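# Roll the vial in the palm until its label faces up

## Task

The vial starts loose in the fold between fingers and palm of the upturned right hand. Using only that hand (its wrist camera, the camera post and the last arm link count as hand), roll the vial in place until its label points upward as in the goal image, then take every finger and the thumb off it. The task fails if the vial touches anything other than the hand, leaves the hand, or if anything is knocked off the table. Before declaring it done, all of these must hold: the vial rests motionless for a moment on the palm; it is clear of the wrist, camera and post; the palm faces straight up; and no hand motor shows moving or overload or is building toward a shutdown (a motor dead since the first reading is exempt). Then announce completion.

## Robot and tools

Robot: a six-joint arm carrying a right LEAP-style hand with 16 motors: index, middle and ring fingers (4 hinges each) and a thumb (4 hinges). A wrist camera sits on a post, and a fixed mast sticks out on the palm side near the wrist. The mast spans x +0.05 to +0.10 and z -0.16 to -0.11 in hand-point axes, reaching y = +0.06 m, and it can collide with things. Cameras: cam_high, cam_low, cam_wrist, each 672x504.

Frames. Scene frame: origin on the table under the arm base, +z up, +y to the left when facing along +x. The state line reports end_effector_position (m) and end_effector_quat_wxyz of the hand point in this frame. The hand point is the pinch spot in front of the palm. Its own axes: +z runs out along straight fingers; +x runs across the palm, away from the thumb; +y points out of the palm face, which sits at y = -0.062 m. Finger knuckles are at z = -0.017 m and straight tips reach 0.139 m beyond. Bending moves the tips toward +y. For a palm-up hand, hand +y should point to world +z.

execute_actions: {"actions": [...], "pictures": bool}. The list holds nothing (just read the state), one action, or one wait.
- Action: {"rows": [[24 numbers], ...], "steps": n}, with 1-15 rows and n ≤ 15 (default 15). Each step lasts 1/30 s and uses one row. If there are fewer rows than steps, the last row is reused.
- Wait: {"steps": n}, n ≤ 300. It counts from the previous result, so your reply time is included.
- A refused call sends nothing.

Row layout. A row is one flat list of 24 values in [-1, 1], all for this single arm and hand.
- Numbers 1-6: dx, dy, dz, rx, ry, rz. These are an offset, not a pose. They are expressed in the hand point's own axes and measured from the hand-point pose in the latest result that shows it. Before any such result, or for later calls within one reply, they count from where the robot is when the action begins. Every row of an action uses that same base, not the row before it. Scale: 1.0 = 0.6 m of translation or 180 degrees of rotation. rx, ry, rz form a single rotation vector. All zeros does not hold still: it drives the hand back to the base pose.
- Numbers 7-22: absolute hinge goals in this order: index_mcp, index_abd, index_pip, index_dip, middle_mcp, middle_abd, middle_pip, middle_dip, ring_mcp, ring_abd, ring_pip, ring_dip, thumb_cmc, thumb_axl, thumb_mcp, thumb_ipl. Each is a linear map between the hinge's two stops. Each entry below gives degrees at +1, degrees at -1, then the value that means straight:
  - finger _mcp (-18, +128; 0.75): lower values curl the finger at the knuckle toward the palm.
  - finger _abd (-60, +60; 0.00): lower values swing the finger sideways away from the thumb.
  - finger _pip (-29, +108; 0.58): middle joint.
  - finger _dip (-21, +117; 0.70): end joint.
  - thumb_cmc (-20, +120; 0.71): lower values bring the thumb from flat beside the palm round to in front of it.
  - thumb_axl (-27, +140; 0.68): rolls the thumb about its own length.
  - thumb_mcp (-69, +109; 0.23) and thumb_ipl (-77, +108; 0.17): bend the thumb. With thumb_axl straight, lower values bend it toward +z. With thumb_axl at about -0.40, they bend it the way thumb_cmc swings.
- Number 23, current_limit: the current cap for all motors, 0 mA at -1 up to 550 mA at +1, never below 11 mA. A low cap also slows hinges, and well below 0 a finger may fail to lift.
- Number 24, speed: set-point rate = (speed+1)/2 × 5.9 rad/s, never below 0.001 of that.
- Initial settings are current_limit +0.4 and speed -0.6. The last values sent stay in force. Motors differ slightly in strength.

move: {"target": [24 numbers], "speed": m/s}. target uses the same layout and offset base as a row. speed ranges 0.002-0.5 (default 0.25); rotation rate is capped at twice that in rad/s. The hand point follows a straight path lasting 0.5-10 s. A path longer than 10 s is cut short. The path does not yield to obstacles, and the real hand can lag, drift or overshoot the speed. The hand numbers are sent at the start. The result adds a "move:" line giving how it ended and the distance to target. Endings: done, off_target, moving, held (last step blocked) or fault. limits=paced means the sent pose was clipped; limits=held means some steps were blocked, after which the motion can be fast.

wait: {"seconds": 0-10}. Sends nothing and lets time run.

zoom_image: {"camera", "region": [x0, y0, x1, y1]} in image pixels from the top-left corner, at most 504x504. Gives a closer look at the latest frame.

show_instructions shows the goal picture. read_manual gives licence texts. finished_scene {"scene": n} ends the current scene irreversibly and grades it.

Result fields:
- hand_goal: goals currently written. Resending them keeps a grip.
- hand_measured: actual hinge positions on the same scale. Sending these loosens a grip.
- hand_current_ma: positive means pushing toward -1.
- hand_state, per motor: moving; goal (settled within 0.02); blocked (settled off goal and pressing, though a free finger may also show this); overload (shut down).
- hand_current_limit and hand_speed: current settings.
- "Hand target": where the controller is steering the hand point.
- "pose unreachable" or HELD: the clearance check altered or withheld a command.
- FAULT or HAND FAULT: the rest of that reply's calls will not run.
- MOTOR HOT (85 °C) warns of heat. At 100 °C an OVER-TEMPERATURE FAULT drops the arm.
- Joint torques are rough, offset and noisy.

Motion behaviour. Each step, the commanded pose is clamped to within 70 mm and 16 degrees of the measured pose, and position wins over orientation. After an action the arm only continues to the last clamped pose, so check the result and send the remainder. Motions often stop a centimetre or more short, usually low. The elbow may sag, and each action then lowers and tips the hand a bit more. Re-aiming at the pose you want to keep halts this, though the hand stays slightly low. Time passes while you think, and fingers keep moving toward their goals meanwhile.

Cautions. A motor presses only while its goal lies past the contact, and friction can keep a grip even after the goal is eased. Current at or above 495 mA accumulates time; at 5 s the motor shuts off for 10 s and then jumps to its goal. A motor reading overload from the start is dead and limp. Make contacts slowly and with small overshoot, since speed and depth both add force. Keep the vial off the mast, camera and post, and keep it from falling. Outside pushes on the vial may happen now and then. Only the rubber fingertip caps grip well.

Each tool is called after "Request:" by a JSON object that holds its "method" and its "body", one argument or row to a line.

Reference images:

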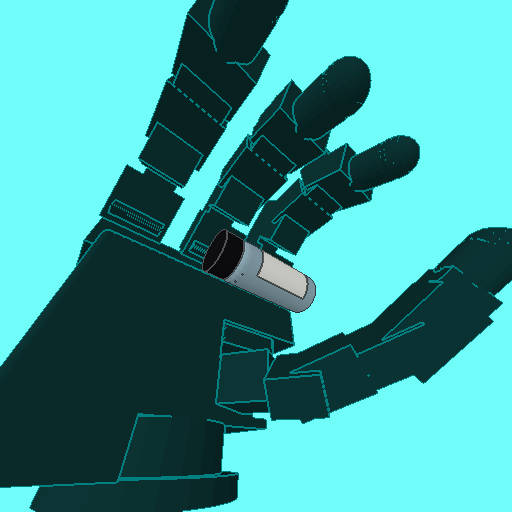

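## Session

Request:
{"method": "execute_actions", "body": {
  "actions": []
}}

Scene clock: 0.00 s of 4800.00 s.
end_effector_position=(+0.4936, +0.0184, +0.4379) hand_goal=(+0.046, +0.000, -0.008, +0.280, +0.046, +0.000, -0.008, +0.280, +0.046, +0.000, -0.008, +0.280, -0.104, +0.266, +0.032, -0.018) hand_measured=(+0.058, +0.000, -0.006, +0.282, +0.058, +0.000, -0.006, +0.282, +0.062, +0.000, -0.006, +0.282, -0.090, +0.270, +0.034, -0.016) hand_current_ma=(+78, +0, +12, +12, +79, +0, +13, +12, +85, +0, +12, +12, +69, +25, +14, +11) hand_state=(goal, goal, goal, goal, goal, goal, goal, goal, goal, goal, goal, goal, goal, goal, goal, goal) hand_current_limit=0.40 hand_speed=-0.60 end_effector_quat_wxyz=(+0.498, +0.475, +0.492, +0.534)
Joint positions: [0.07  1.105 0.631 0.541 0.054 0.012]
Joint velocities: [-0.005  0.015  0.002 -0.007  0.007 -0.007]
Joint torques (N m, as the arm reports them, + toward a larger angle): no reading
Hand target: +0.493, +0.018, +0.462; +0.509, +0.463, +0.478, +0.546

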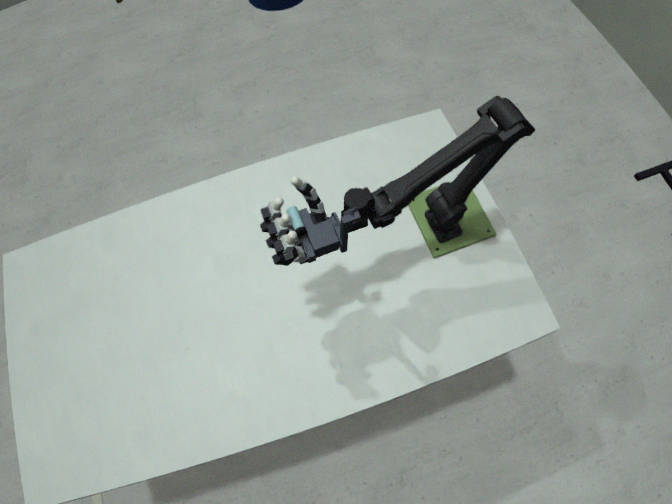

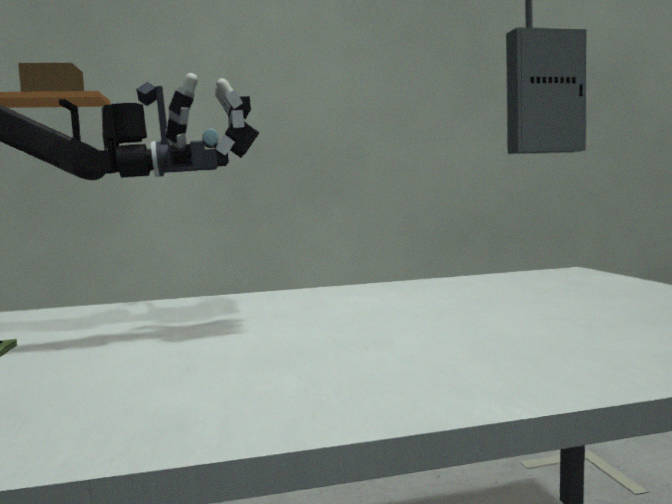

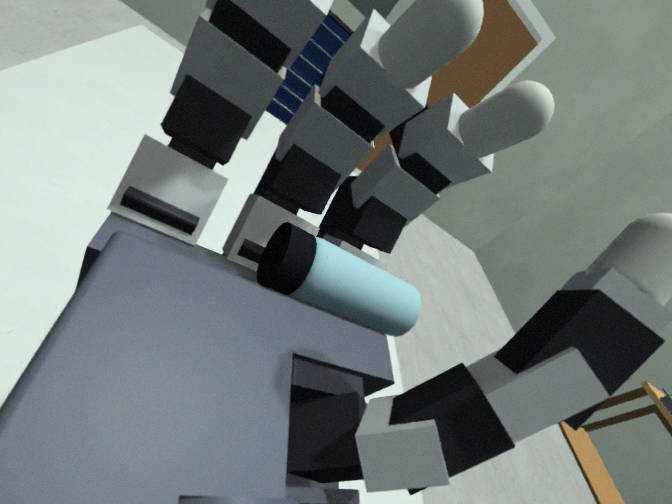

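Request:
{"method": "zoom_image", "body": {
  "camera": "cam_low",
  "region": [130, 60, 280, 190]
}}

Request:
{"method": "zoom_image", "body": {
  "camera": "cam_high",
  "region": [250, 165, 370, 275]
}}

Request:
{"method": "zoom_image", "body": {
  "camera": "cam_wrist",
  "region": [200, 180, 460, 400]
}}

Region (130, 60, 280, 190) of cam_low's 672x504 image, scaled by 3.360, with more detail than that image has; it fills the top 437 rows of this view, and the rest is white.

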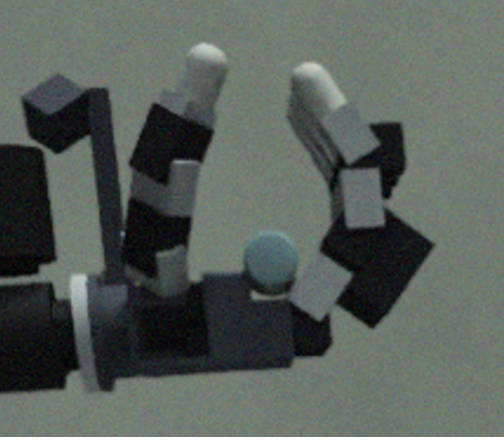

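Region (250, 165, 370, 275) of cam_high's 672x504 image, scaled by 4.200, with more detail than that image has; it fills the top 462 rows of this view, and the rest is white.

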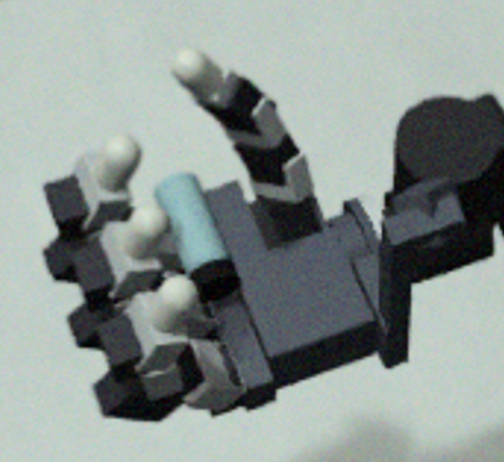

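Region (200, 180, 460, 400) of cam_wrist's 672x504 image, scaled by 1.938, with more detail than that image has; it fills the top 426 rows of this view, and the rest is white.

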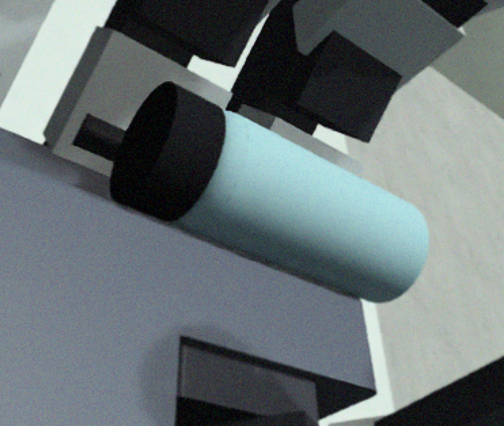

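Request:
{"method": "execute_actions", "body": {
  "actions": [
    {"rows":[[0,0.04,0,-0.016,0,0, 0.13,0,-0.5,-0.45, 0.046,0,-0.008,0.28, 0.046,0,-0.008,0.28, -0.104,0.266,0.032,-0.018, 0.2,-0.3]],"steps":15}
  ]
}}

Request:
{"method": "execute_actions", "body": {
  "actions": [
    {"rows":[[0,0.04,0,-0.016,0,0, 0.13,0,-0.52,-0.66, 0.046,0,-0.008,0.28, 0.046,0,-0.008,0.28, -0.104,0.266,0.032,-0.018, 0.2,-0.6]],"steps":15}
  ]
}}

Request:
{"method": "zoom_image", "body": {
  "camera": "cam_low",
  "region": [130, 60, 280, 190]
}}

Scene clock: 44.07 s of 4800.00 s.
end_effector_position=(+0.4936, +0.0184, +0.4379) hand_goal=(+0.130, +0.000, -0.500, -0.450, +0.046, +0.000, -0.008, +0.280, +0.046, +0.000, -0.008, +0.280, -0.104, +0.266, +0.032, -0.018) hand_measured=(+0.134, +0.000, -0.486, -0.212, +0.058, +0.000, -0.006, +0.282, +0.062, +0.000, -0.006, +0.282, -0.090, +0.270, +0.034, -0.016) hand_current_ma=(+22, +0, -6, +58, +79, +0, +13, +12, +85, +0, +12, +12, +69, +25, +14, +11) hand_state=(goal, goal, moving, moving, goal, goal, goal, goal, goal, goal, goal, goal, goal, goal, goal, goal) hand_current_limit=0.20 hand_speed=-0.30 end_effector_quat_wxyz=(+0.498, +0.475, +0.492, +0.534)
Joint positions: [0.07  1.105 0.631 0.541 0.054 0.012]
Joint velocities: [-0.005 -0.005 -0.012  0.007 -0.081 -0.007]
Joint torques (N m, as the arm reports them, + toward a larger angle): [  0.09 -10.51  11.19   2.14   0.05  -0.17]
Hand target: +0.491, +0.018, +0.461; +0.510, +0.462, +0.478, +0.546
Off the commanded pose: 0.024 m, 3 deg.
Steps of this call (steps 1 to 90: nothing new was sent; then 40.57 s passed at rest; steps 91 to 105: all 15 steps of this action). Readings (end_effector_position | what the end effector reports):
91: (+0.4936, +0.0184, +0.4379) | hand_goal=(+0.130, +0.000, -0.500, -0.450, +0.046, +0.000, -0.008, +0.280, +0.046, +0.000, -0.008, +0.280, -0.104, +0.266, +0.032, -0.018) hand_measured=(+0.058, +0.000, -0.006, +0.282, +0.058, +0.000, -0.006, +0.282, +0.062, +0.000, -0.006, +0.282, -0.090, +0.270, +0.034, -0.016) hand_current_ma=(+78, +0, +12, +12, +79, +0, +13, +12, +85, +0, +12, +12, +69, +25, +14, +11) hand_state=(moving, goal, moving, moving, goal, goal, goal, goal, goal, goal, goal, goal, goal, goal, goal, goal) hand_current_limit=0.20 hand_speed=-0.30
92: (+0.4936, +0.0184, +0.4379) | hand_goal=(+0.130, +0.000, -0.500, -0.450, +0.046, +0.000, -0.008, +0.280, +0.046, +0.000, -0.008, +0.280, -0.104, +0.266, +0.032, -0.018) hand_measured=(+0.068, +0.000, -0.018, +0.270, +0.058, +0.000, -0.006, +0.282, +0.062, +0.000, -0.006, +0.282, -0.090, +0.270, +0.034, -0.016) hand_current_ma=(-67, +0, +97, +100, +79, +0, +13, +12, +85, +0, +12, +12, +69, +25, +14, +11) hand_state=(moving, goal, moving, moving, goal, goal, goal, goal, goal, goal, goal, goal, goal, goal, goal, goal) hand_current_limit=0.20 hand_speed=-0.30
94: (+0.4936, +0.0184, +0.4379) | hand_goal=(+0.130, +0.000, -0.500, -0.450, +0.046, +0.000, -0.008, +0.280, +0.046, +0.000, -0.008, +0.280, -0.104, +0.266, +0.032, -0.018) hand_measured=(+0.122, +0.000, -0.084, +0.202, +0.058, +0.000, -0.006, +0.282, +0.062, +0.000, -0.006, +0.282, -0.090, +0.270, +0.034, -0.016) hand_current_ma=(+37, +0, +81, +74, +79, +0, +13, +12, +85, +0, +12, +12, +69, +25, +14, +11) hand_state=(moving, goal, moving, moving, goal, goal, goal, goal, goal, goal, goal, goal, goal, goal, goal, goal) hand_current_limit=0.20 hand_speed=-0.30
98: (+0.4936, +0.0184, +0.4379) | hand_goal=(+0.130, +0.000, -0.500, -0.450, +0.046, +0.000, -0.008, +0.280, +0.046, +0.000, -0.008, +0.280, -0.104, +0.266, +0.032, -0.018) hand_measured=(+0.134, +0.000, -0.232, +0.052, +0.058, +0.000, -0.006, +0.282, +0.062, +0.000, -0.006, +0.282, -0.090, +0.270, +0.034, -0.016) hand_current_ma=(+22, +0, +58, +61, +79, +0, +13, +12, +85, +0, +12, +12, +69, +25, +14, +11) hand_state=(goal, goal, moving, moving, goal, goal, goal, goal, goal, goal, goal, goal, goal, goal, goal, goal) hand_current_limit=0.20 hand_speed=-0.30
105: the state above

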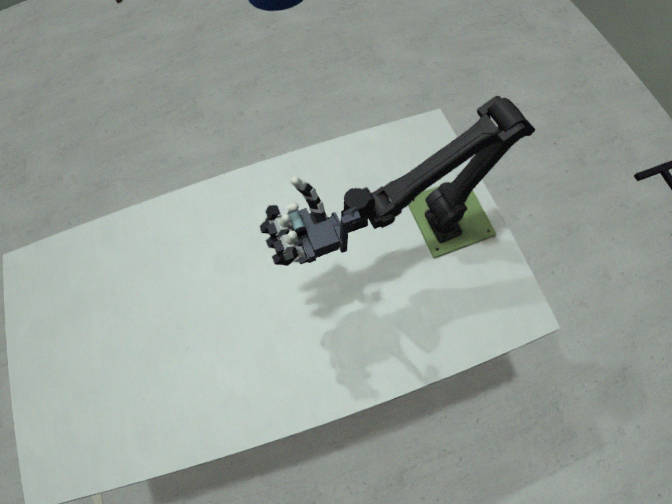

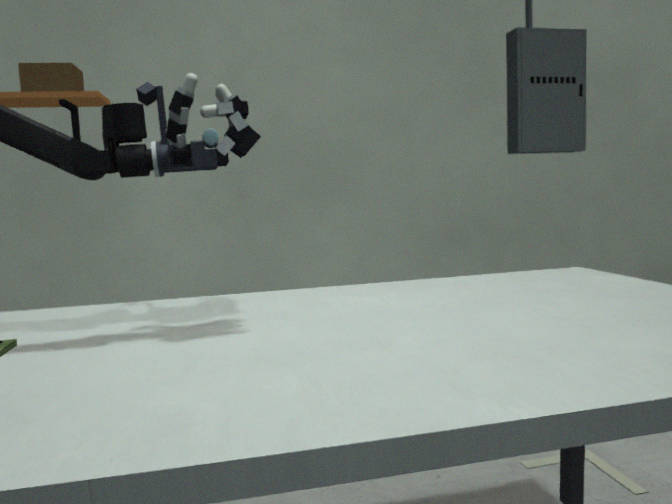

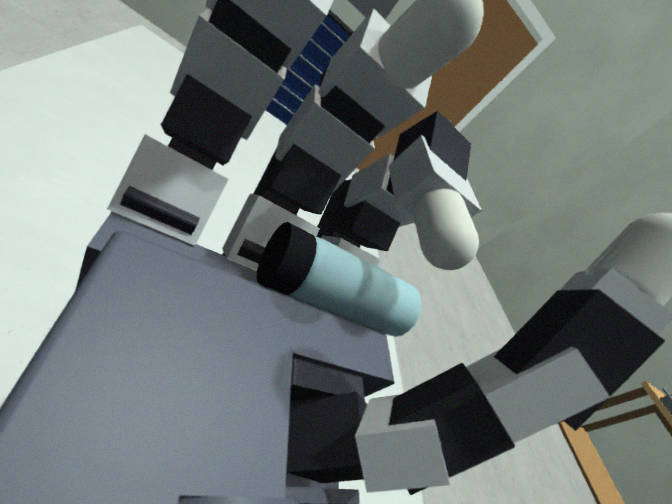

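Scene clock: 44.57 s of 4800.00 s.
end_effector_position=(+0.4936, +0.0184, +0.4379) hand_goal=(+0.130, +0.000, -0.520, -0.660, +0.046, +0.000, -0.008, +0.280, +0.046, +0.000, -0.008, +0.280, -0.104, +0.266, +0.032, -0.018) hand_measured=(+0.134, +0.000, -0.520, -0.656, +0.058, +0.000, -0.006, +0.282, +0.062, +0.000, -0.006, +0.282, -0.090, +0.270, +0.034, -0.016) hand_current_ma=(+22, +0, +5, +10, +79, +0, +13, +12, +85, +0, +12, +12, +69, +25, +14, +11) hand_state=(goal, goal, goal, moving, goal, goal, goal, goal, goal, goal, goal, goal, goal, goal, goal, goal) hand_current_limit=0.20 hand_speed=-0.60 end_effector_quat_wxyz=(+0.498, +0.475, +0.492, +0.534)
Joint positions: [0.07  1.105 0.631 0.541 0.054 0.012]
Joint velocities: [-0.005  0.005 -0.002 -0.007 -0.007 -0.037]
Joint torques (N m, as the arm reports them, + toward a larger angle): [ 0.24 -9.89 11.15  2.29  0.02 -0.18]
Hand target: +0.491, +0.018, +0.461; +0.510, +0.462, +0.478, +0.546
Off the commanded pose: 0.024 m, 3 deg.
Steps of this call (steps 1 to 15: all 15 steps of this action). Readings (end_effector_position | what the end effector reports):
1: (+0.4936, +0.0184, +0.4379) | hand_goal=(+0.130, +0.000, -0.520, -0.660, +0.046, +0.000, -0.008, +0.280, +0.046, +0.000, -0.008, +0.280, -0.104, +0.266, +0.032, -0.018) hand_measured=(+0.134, +0.000, -0.496, -0.250, +0.058, +0.000, -0.006, +0.282, +0.062, +0.000, -0.006, +0.282, -0.090, +0.270, +0.034, -0.016) hand_current_ma=(+22, +0, +1, +58, +79, +0, +13, +12, +85, +0, +12, +12, +69, +25, +14, +11) hand_state=(goal, goal, moving, moving, goal, goal, goal, goal, goal, goal, goal, goal, goal, goal, goal, goal) hand_current_limit=0.20 hand_speed=-0.60
2: (+0.4936, +0.0184, +0.4379) | hand_goal=(+0.130, +0.000, -0.520, -0.660, +0.046, +0.000, -0.008, +0.280, +0.046, +0.000, -0.008, +0.280, -0.104, +0.266, +0.032, -0.018) hand_measured=(+0.134, +0.000, -0.502, -0.286, +0.058, +0.000, -0.006, +0.282, +0.062, +0.000, -0.006, +0.282, -0.090, +0.270, +0.034, -0.016) hand_current_ma=(+22, +0, +34, +51, +79, +0, +13, +12, +85, +0, +12, +12, +69, +25, +14, +11) hand_state=(goal, goal, moving, moving, goal, goal, goal, goal, goal, goal, goal, goal, goal, goal, goal, goal) hand_current_limit=0.20 hand_speed=-0.60
4: (+0.4936, +0.0184, +0.4379) | hand_goal=(+0.130, +0.000, -0.520, -0.660, +0.046, +0.000, -0.008, +0.280, +0.046, +0.000, -0.008, +0.280, -0.104, +0.266, +0.032, -0.018) hand_measured=(+0.134, +0.000, -0.518, -0.354, +0.058, +0.000, -0.006, +0.282, +0.062, +0.000, -0.006, +0.282, -0.090, +0.270, +0.034, -0.016) hand_current_ma=(+22, +0, +3, +52, +79, +0, +13, +12, +85, +0, +12, +12, +69, +25, +14, +11) hand_state=(goal, goal, moving, moving, goal, goal, goal, goal, goal, goal, goal, goal, goal, goal, goal, goal) hand_current_limit=0.20 hand_speed=-0.60
8: (+0.4936, +0.0184, +0.4379) | hand_goal=(+0.130, +0.000, -0.520, -0.660, +0.046, +0.000, -0.008, +0.280, +0.046, +0.000, -0.008, +0.280, -0.104, +0.266, +0.032, -0.018) hand_measured=(+0.134, +0.000, -0.520, -0.484, +0.058, +0.000, -0.006, +0.282, +0.062, +0.000, -0.006, +0.282, -0.090, +0.270, +0.034, -0.016) hand_current_ma=(+22, +0, +5, +52, +79, +0, +13, +12, +85, +0, +12, +12, +69, +25, +14, +11) hand_state=(goal, goal, goal, moving, goal, goal, goal, goal, goal, goal, goal, goal, goal, goal, goal, goal) hand_current_limit=0.20 hand_speed=-0.60
15: the state above

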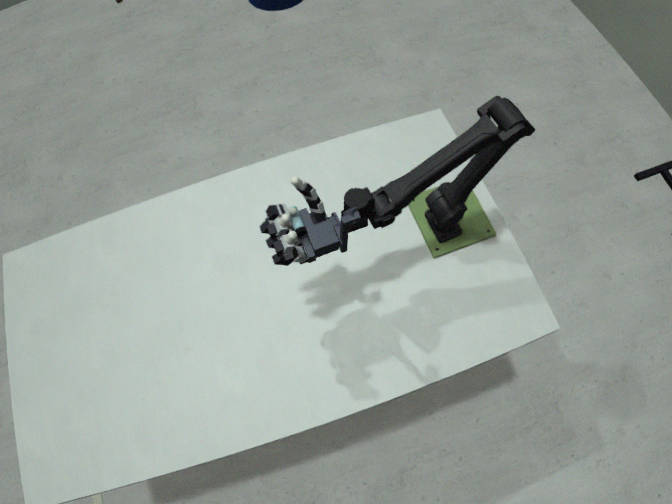

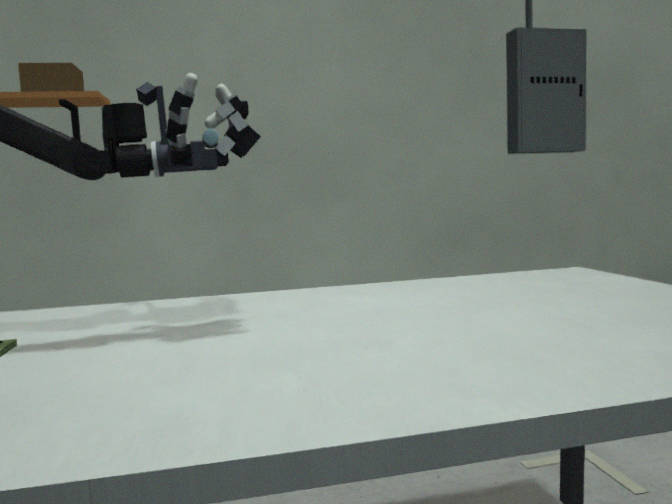

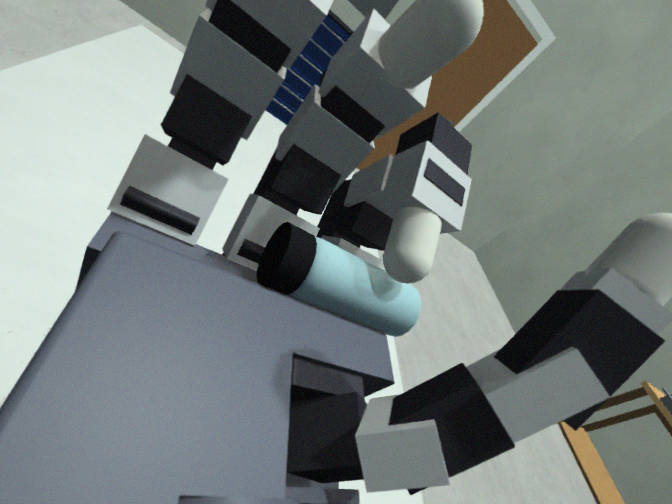

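Region (130, 60, 280, 190) of cam_low's 672x504 image, scaled by 3.360, with more detail than that image has; it fills the top 437 rows of this view, and the rest is white.

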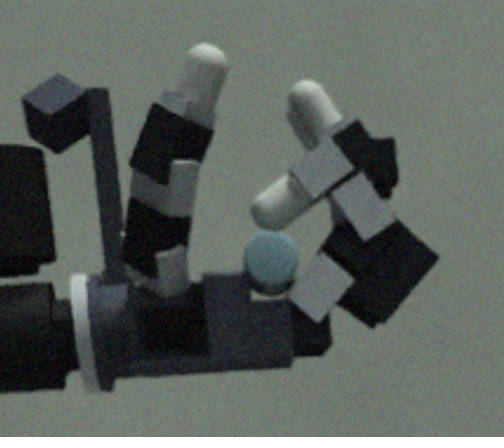

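Request:
{"method": "execute_actions", "body": {
  "actions": [
    {"rows":[[0,0.04,0.002,-0.016,0,0, 0.13,0,-0.52,-0.82, 0.046,0,-0.008,0.28, 0.046,0,-0.008,0.28, -0.104,0.266,0.032,-0.018, 0.0,-0.8]],"steps":15}
  ]
}}

Request:
{"method": "zoom_image", "body": {
  "camera": "cam_low",
  "region": [130, 60, 280, 190]
}}

Scene clock: 53.60 s of 4800.00 s.
end_effector_position=(+0.4936, +0.0184, +0.4379) hand_goal=(+0.130, +0.000, -0.520, -0.820, +0.046, +0.000, -0.008, +0.280, +0.046, +0.000, -0.008, +0.280, -0.104, +0.266, +0.032, -0.018) hand_measured=(+0.136, +0.000, -0.498, -0.776, +0.058, +0.000, -0.006, +0.282, +0.062, +0.000, -0.006, +0.282, -0.090, +0.270, +0.034, -0.016) hand_current_ma=(+34, +0, +116, +227, +79, +0, +13, +12, +85, +0, +12, +12, +69, +25, +14, +11) hand_state=(goal, goal, blocked, blocked, goal, goal, goal, goal, goal, goal, goal, goal, goal, goal, goal, goal) hand_current_limit=0.00 hand_speed=-0.80 end_effector_quat_wxyz=(+0.498, +0.475, +0.492, +0.534)
Joint positions: [0.07  1.105 0.631 0.541 0.054 0.012]
Joint velocities: [ 0.005 -0.005 -0.007 -0.007  0.051 -0.051]
Joint torques (N m, as the arm reports them, + toward a larger angle): [ 0.35 -9.98 11.39  2.41  0.   -0.16]
Hand target: +0.492, +0.018, +0.462; +0.510, +0.462, +0.478, +0.546
Off the commanded pose: 0.024 m, 3 deg.
Steps of this call (steps 1 to 90: nothing new was sent; then 5.53 s passed at rest; steps 91 to 105: all 15 steps of this action). Readings (end_effector_position | what the end effector reports):
91: (+0.4936, +0.0184, +0.4379) | hand_goal=(+0.130, +0.000, -0.520, -0.820, +0.046, +0.000, -0.008, +0.280, +0.046, +0.000, -0.008, +0.280, -0.104, +0.266, +0.032, -0.018) hand_measured=(+0.134, +0.000, -0.520, -0.658, +0.058, +0.000, -0.006, +0.282, +0.062, +0.000, -0.006, +0.282, -0.090, +0.270, +0.034, -0.016) hand_current_ma=(+22, +0, +5, +12, +79, +0, +13, +12, +85, +0, +12, +12, +69, +25, +14, +11) hand_state=(goal, goal, goal, moving, goal, goal, goal, goal, goal, goal, goal, goal, goal, goal, goal, goal) hand_current_limit=0.00 hand_speed=-0.80
92: (+0.4936, +0.0184, +0.4379) | hand_goal=(+0.130, +0.000, -0.520, -0.820, +0.046, +0.000, -0.008, +0.280, +0.046, +0.000, -0.008, +0.280, -0.104, +0.266, +0.032, -0.018) hand_measured=(+0.134, +0.000, -0.520, -0.662, +0.058, +0.000, -0.006, +0.282, +0.062, +0.000, -0.006, +0.282, -0.090, +0.270, +0.034, -0.016) hand_current_ma=(+22, +0, +5, +37, +79, +0, +13, +12, +85, +0, +12, +12, +69, +25, +14, +11) hand_state=(goal, goal, goal, moving, goal, goal, goal, goal, goal, goal, goal, goal, goal, goal, goal, goal) hand_current_limit=0.00 hand_speed=-0.80
94: (+0.4936, +0.0184, +0.4379) | hand_goal=(+0.130, +0.000, -0.520, -0.820, +0.046, +0.000, -0.008, +0.280, +0.046, +0.000, -0.008, +0.280, -0.104, +0.266, +0.032, -0.018) hand_measured=(+0.134, +0.000, -0.520, -0.688, +0.058, +0.000, -0.006, +0.282, +0.062, +0.000, -0.006, +0.282, -0.090, +0.270, +0.034, -0.016) hand_current_ma=(+22, +0, +5, +33, +79, +0, +13, +12, +85, +0, +12, +12, +69, +25, +14, +11) hand_state=(goal, goal, goal, moving, goal, goal, goal, goal, goal, goal, goal, goal, goal, goal, goal, goal) hand_current_limit=0.00 hand_speed=-0.80
98: (+0.4936, +0.0184, +0.4379) | hand_goal=(+0.130, +0.000, -0.520, -0.820, +0.046, +0.000, -0.008, +0.280, +0.046, +0.000, -0.008, +0.280, -0.104, +0.266, +0.032, -0.018) hand_measured=(+0.134, +0.000, -0.516, -0.744, +0.058, +0.000, -0.006, +0.282, +0.062, +0.000, -0.006, +0.282, -0.090, +0.270, +0.034, -0.016) hand_current_ma=(+23, +0, +42, +133, +79, +0, +13, +12, +85, +0, +12, +12, +69, +25, +14, +11) hand_state=(goal, goal, moving, moving, goal, goal, goal, goal, goal, goal, goal, goal, goal, goal, goal, goal) hand_current_limit=0.00 hand_speed=-0.80
105: the state above

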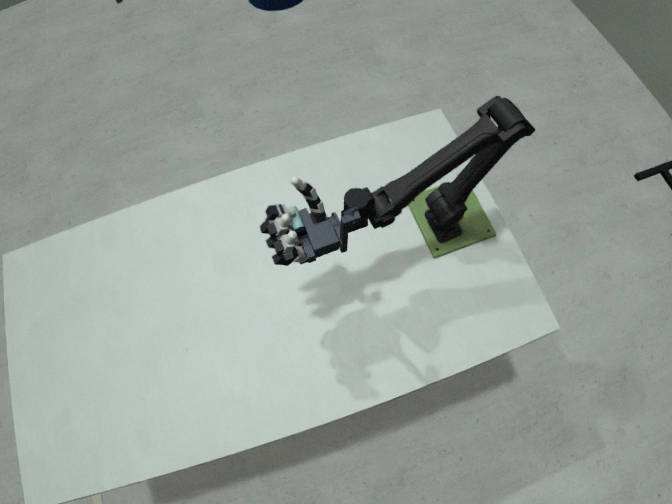

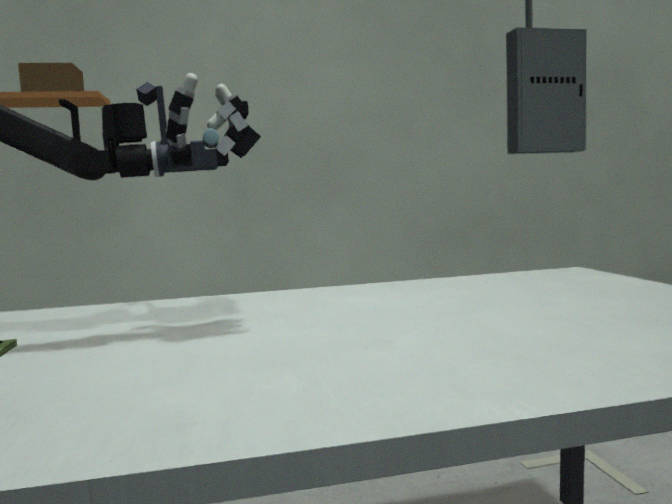

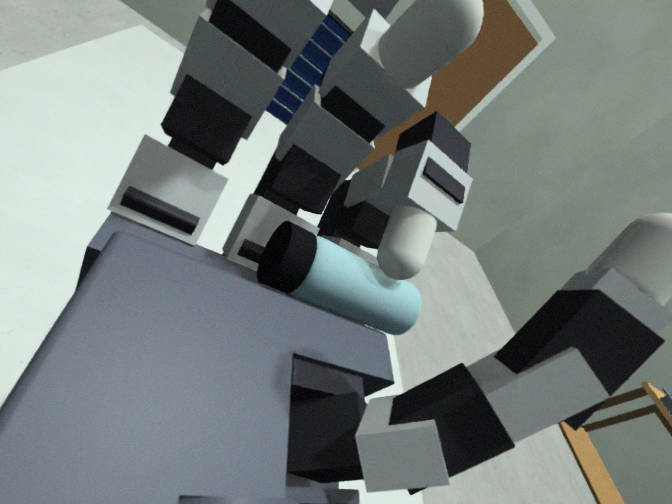

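Region (130, 60, 280, 190) of cam_low's 672x504 image, scaled by 3.360, with more detail than that image has; it fills the top 437 rows of this view, and the rest is white.

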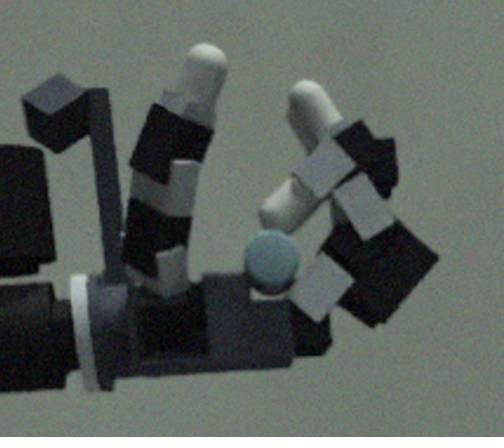

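Request:
{"method": "move", "body": {
  "target": [0,0.04,0.002,-0.016,0,0, 0.13,0,-0.82,-0.4, 0.046,0,-0.008,0.28, 0.046,0,-0.008,0.28, -0.104,0.266,0.032,-0.018, -0.3,-0.85]
}}

Request:
{"method": "zoom_image", "body": {
  "camera": "cam_low",
  "region": [130, 60, 280, 190]
}}

Scene clock: 63.93 s of 4800.00 s.
end_effector_position=(+0.4936, +0.0184, +0.4379) hand_goal=(+0.130, +0.000, -0.820, -0.400, +0.046, +0.000, -0.008, +0.280, +0.046, +0.000, -0.008, +0.280, -0.104, +0.266, +0.032, -0.018) hand_measured=(+0.144, +0.000, -0.640, -0.394, +0.058, +0.000, -0.006, +0.282, +0.062, +0.000, -0.006, +0.282, -0.090, +0.270, +0.034, -0.016) hand_current_ma=(+89, +0, +193, +27, +79, +0, +13, +12, +85, +0, +12, +12, +69, +25, +14, +11) hand_state=(goal, goal, blocked, goal, goal, goal, goal, goal, goal, goal, goal, goal, goal, goal, goal, goal) hand_current_limit=-0.30 hand_speed=-0.85 end_effector_quat_wxyz=(+0.498, +0.475, +0.492, +0.534)
Joint positions: [0.07  1.105 0.631 0.541 0.054 0.012]
Joint velocities: [ 0.005 -0.005 -0.007  0.007  0.007  0.022]
Joint torques (N m, as the arm reports them, + toward a larger angle): [ 0.23 -9.89 11.31  2.17  0.01 -0.16]
Hand target: +0.492, +0.018, +0.462; +0.510, +0.462, +0.478, +0.546
Off the commanded pose: 0.024 m, 3 deg.
After step 90, 5.93 s passed at rest.
move: off_target

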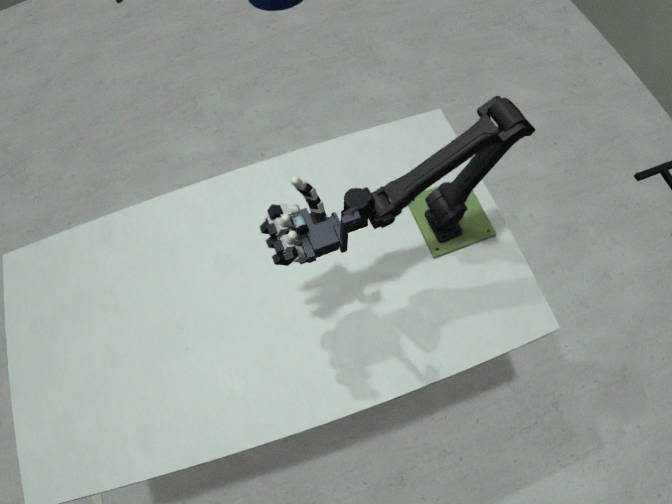

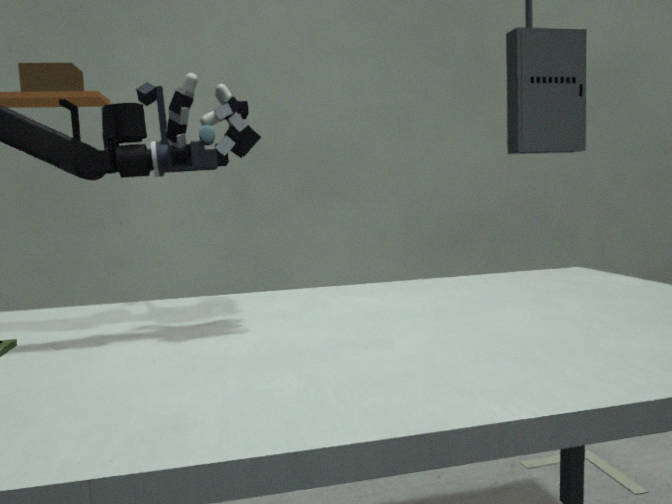

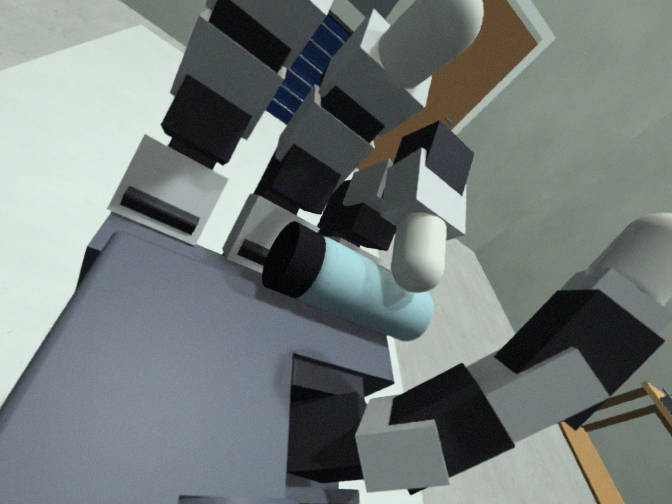

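Region (130, 60, 280, 190) of cam_low's 672x504 image, scaled by 3.360, with more detail than that image has; it fills the top 437 rows of this view, and the rest is white.

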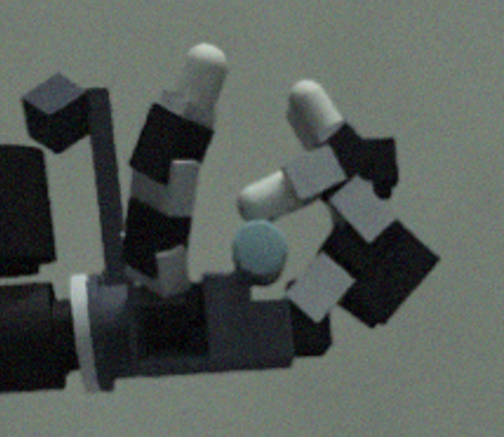

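Request:
{"method": "move", "body": {
  "target": [0,0.04,0.002,-0.016,0,0, 0.13,0,-0.5,-0.72, 0.046,0,-0.008,0.28, 0.046,0,-0.008,0.28, -0.104,0.266,0.032,-0.018, 0,-0.85]
}}

Request:
{"method": "move", "body": {
  "target": [0,0.04,0.002,-0.016,0,0, 0.4,0,-0.5,-0.4, 0.4,0,-0.3,0.0, 0.046,0,-0.008,0.28, -0.104,0.266,0.032,-0.018, 0.2,-0.8]
}}

Request:
{"method": "zoom_image", "body": {
  "camera": "cam_low",
  "region": [130, 60, 280, 190]
}}

Scene clock: 80.93 s of 4800.00 s.
end_effector_position=(+0.4936, +0.0184, +0.4379) hand_goal=(+0.130, +0.000, -0.500, -0.720, +0.046, +0.000, -0.008, +0.280, +0.046, +0.000, -0.008, +0.280, -0.104, +0.266, +0.032, -0.018) hand_measured=(+0.142, +0.000, -0.506, -0.718, +0.058, +0.000, -0.006, +0.282, +0.062, +0.000, -0.006, +0.282, -0.090, +0.270, +0.034, -0.016) hand_current_ma=(+71, +0, -30, +12, +78, +0, +13, +12, +85, +0, +12, +12, +69, +25, +13, +11) hand_state=(goal, goal, goal, goal, goal, goal, goal, goal, goal, goal, goal, goal, goal, goal, goal, goal) hand_current_limit=0.00 hand_speed=-0.85 end_effector_quat_wxyz=(+0.498, +0.475, +0.492, +0.534)
Joint positions: [0.07  1.105 0.631 0.541 0.054 0.012]
Joint velocities: [ 0.005 -0.005 -0.012 -0.012  0.037  0.037]
Joint torques (N m, as the arm reports them, + toward a larger angle): [ 0.29 -9.76 11.3   2.14  0.03 -0.15]
Hand target: +0.492, +0.018, +0.462; +0.510, +0.462, +0.478, +0.546
Off the commanded pose: 0.024 m, 3 deg.
After step 90, 12.87 s passed at rest.
move: off_target

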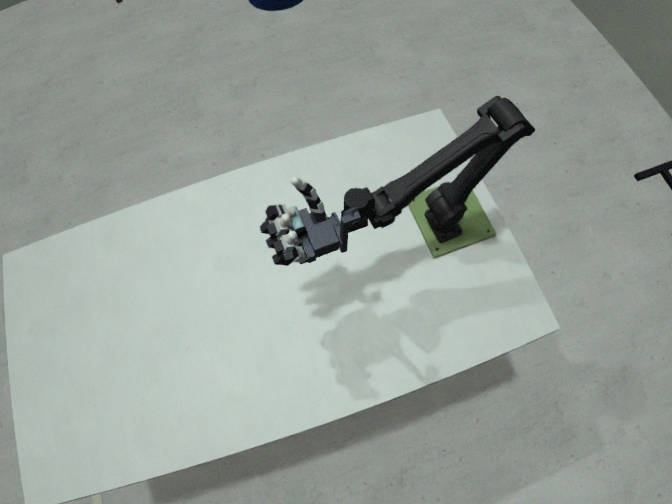

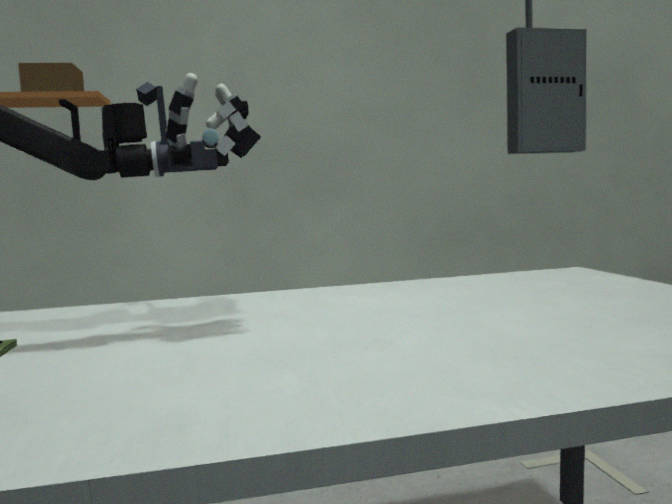

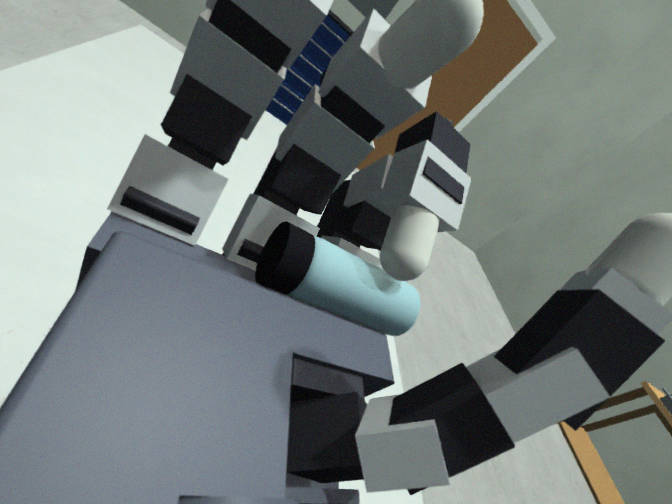

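Scene clock: 81.97 s of 4800.00 s.
end_effector_position=(+0.4936, +0.0184, +0.4379) hand_goal=(+0.400, +0.000, -0.500, -0.400, +0.400, +0.000, -0.300, +0.000, +0.046, +0.000, -0.008, +0.280, -0.104, +0.266, +0.032, -0.018) hand_measured=(+0.404, +0.000, -0.504, -0.404, +0.406, +0.000, -0.298, +0.002, +0.062, +0.000, -0.006, +0.282, -0.090, +0.270, +0.034, -0.016) hand_current_ma=(+27, +0, -23, -21, +32, +0, +13, +12, +85, +0, +12, +12, +69, +25, +13, +11) hand_state=(goal, goal, goal, goal, goal, goal, goal, goal, goal, goal, goal, goal, goal, goal, goal, goal) hand_current_limit=0.20 hand_speed=-0.80 end_effector_quat_wxyz=(+0.498, +0.475, +0.492, +0.534)
Joint positions: [0.07  1.105 0.631 0.541 0.054 0.012]
Joint velocities: [-0.015 -0.015  0.007 -0.012 -0.022 -0.022]
Joint torques (N m, as the arm reports them, + toward a larger angle): [  0.28 -10.1   11.52   2.38   0.    -0.16]
Hand target: +0.492, +0.018, +0.462; +0.510, +0.462, +0.478, +0.546
Off the commanded pose: 0.024 m, 3 deg.
move: off_target

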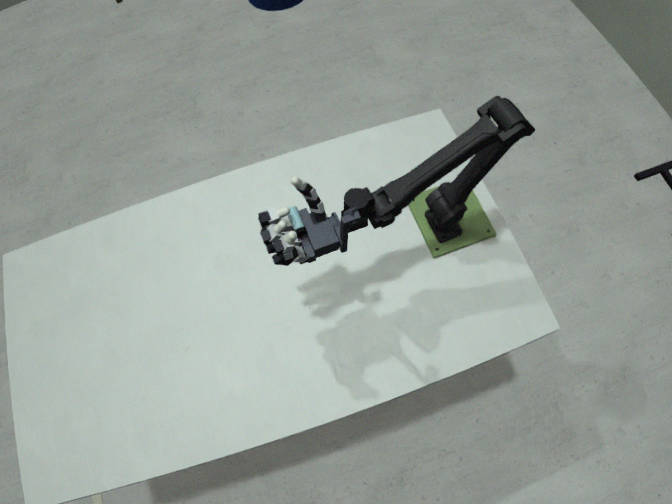

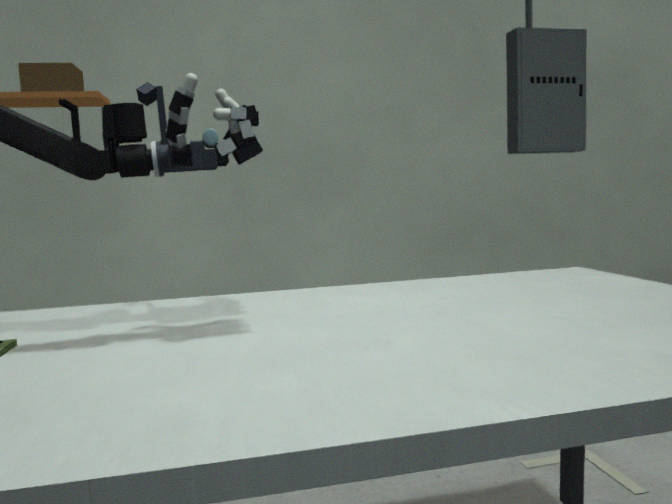

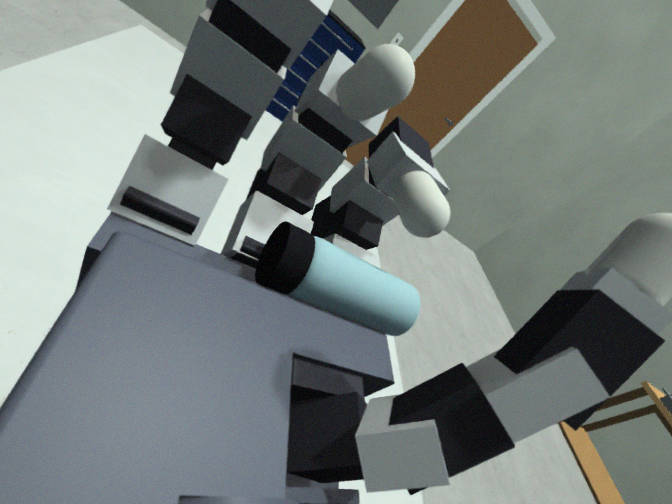

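Region (130, 60, 280, 190) of cam_low's 672x504 image, scaled by 3.360, with more detail than that image has; it fills the top 437 rows of this view, and the rest is white.

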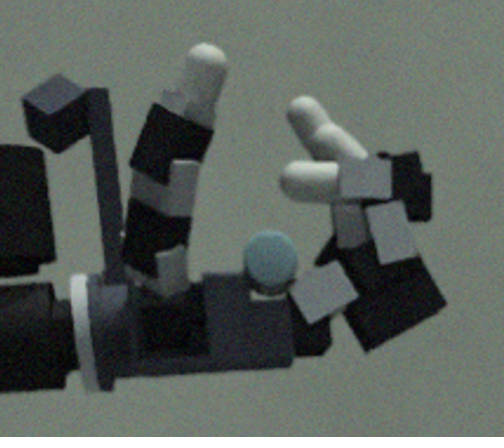

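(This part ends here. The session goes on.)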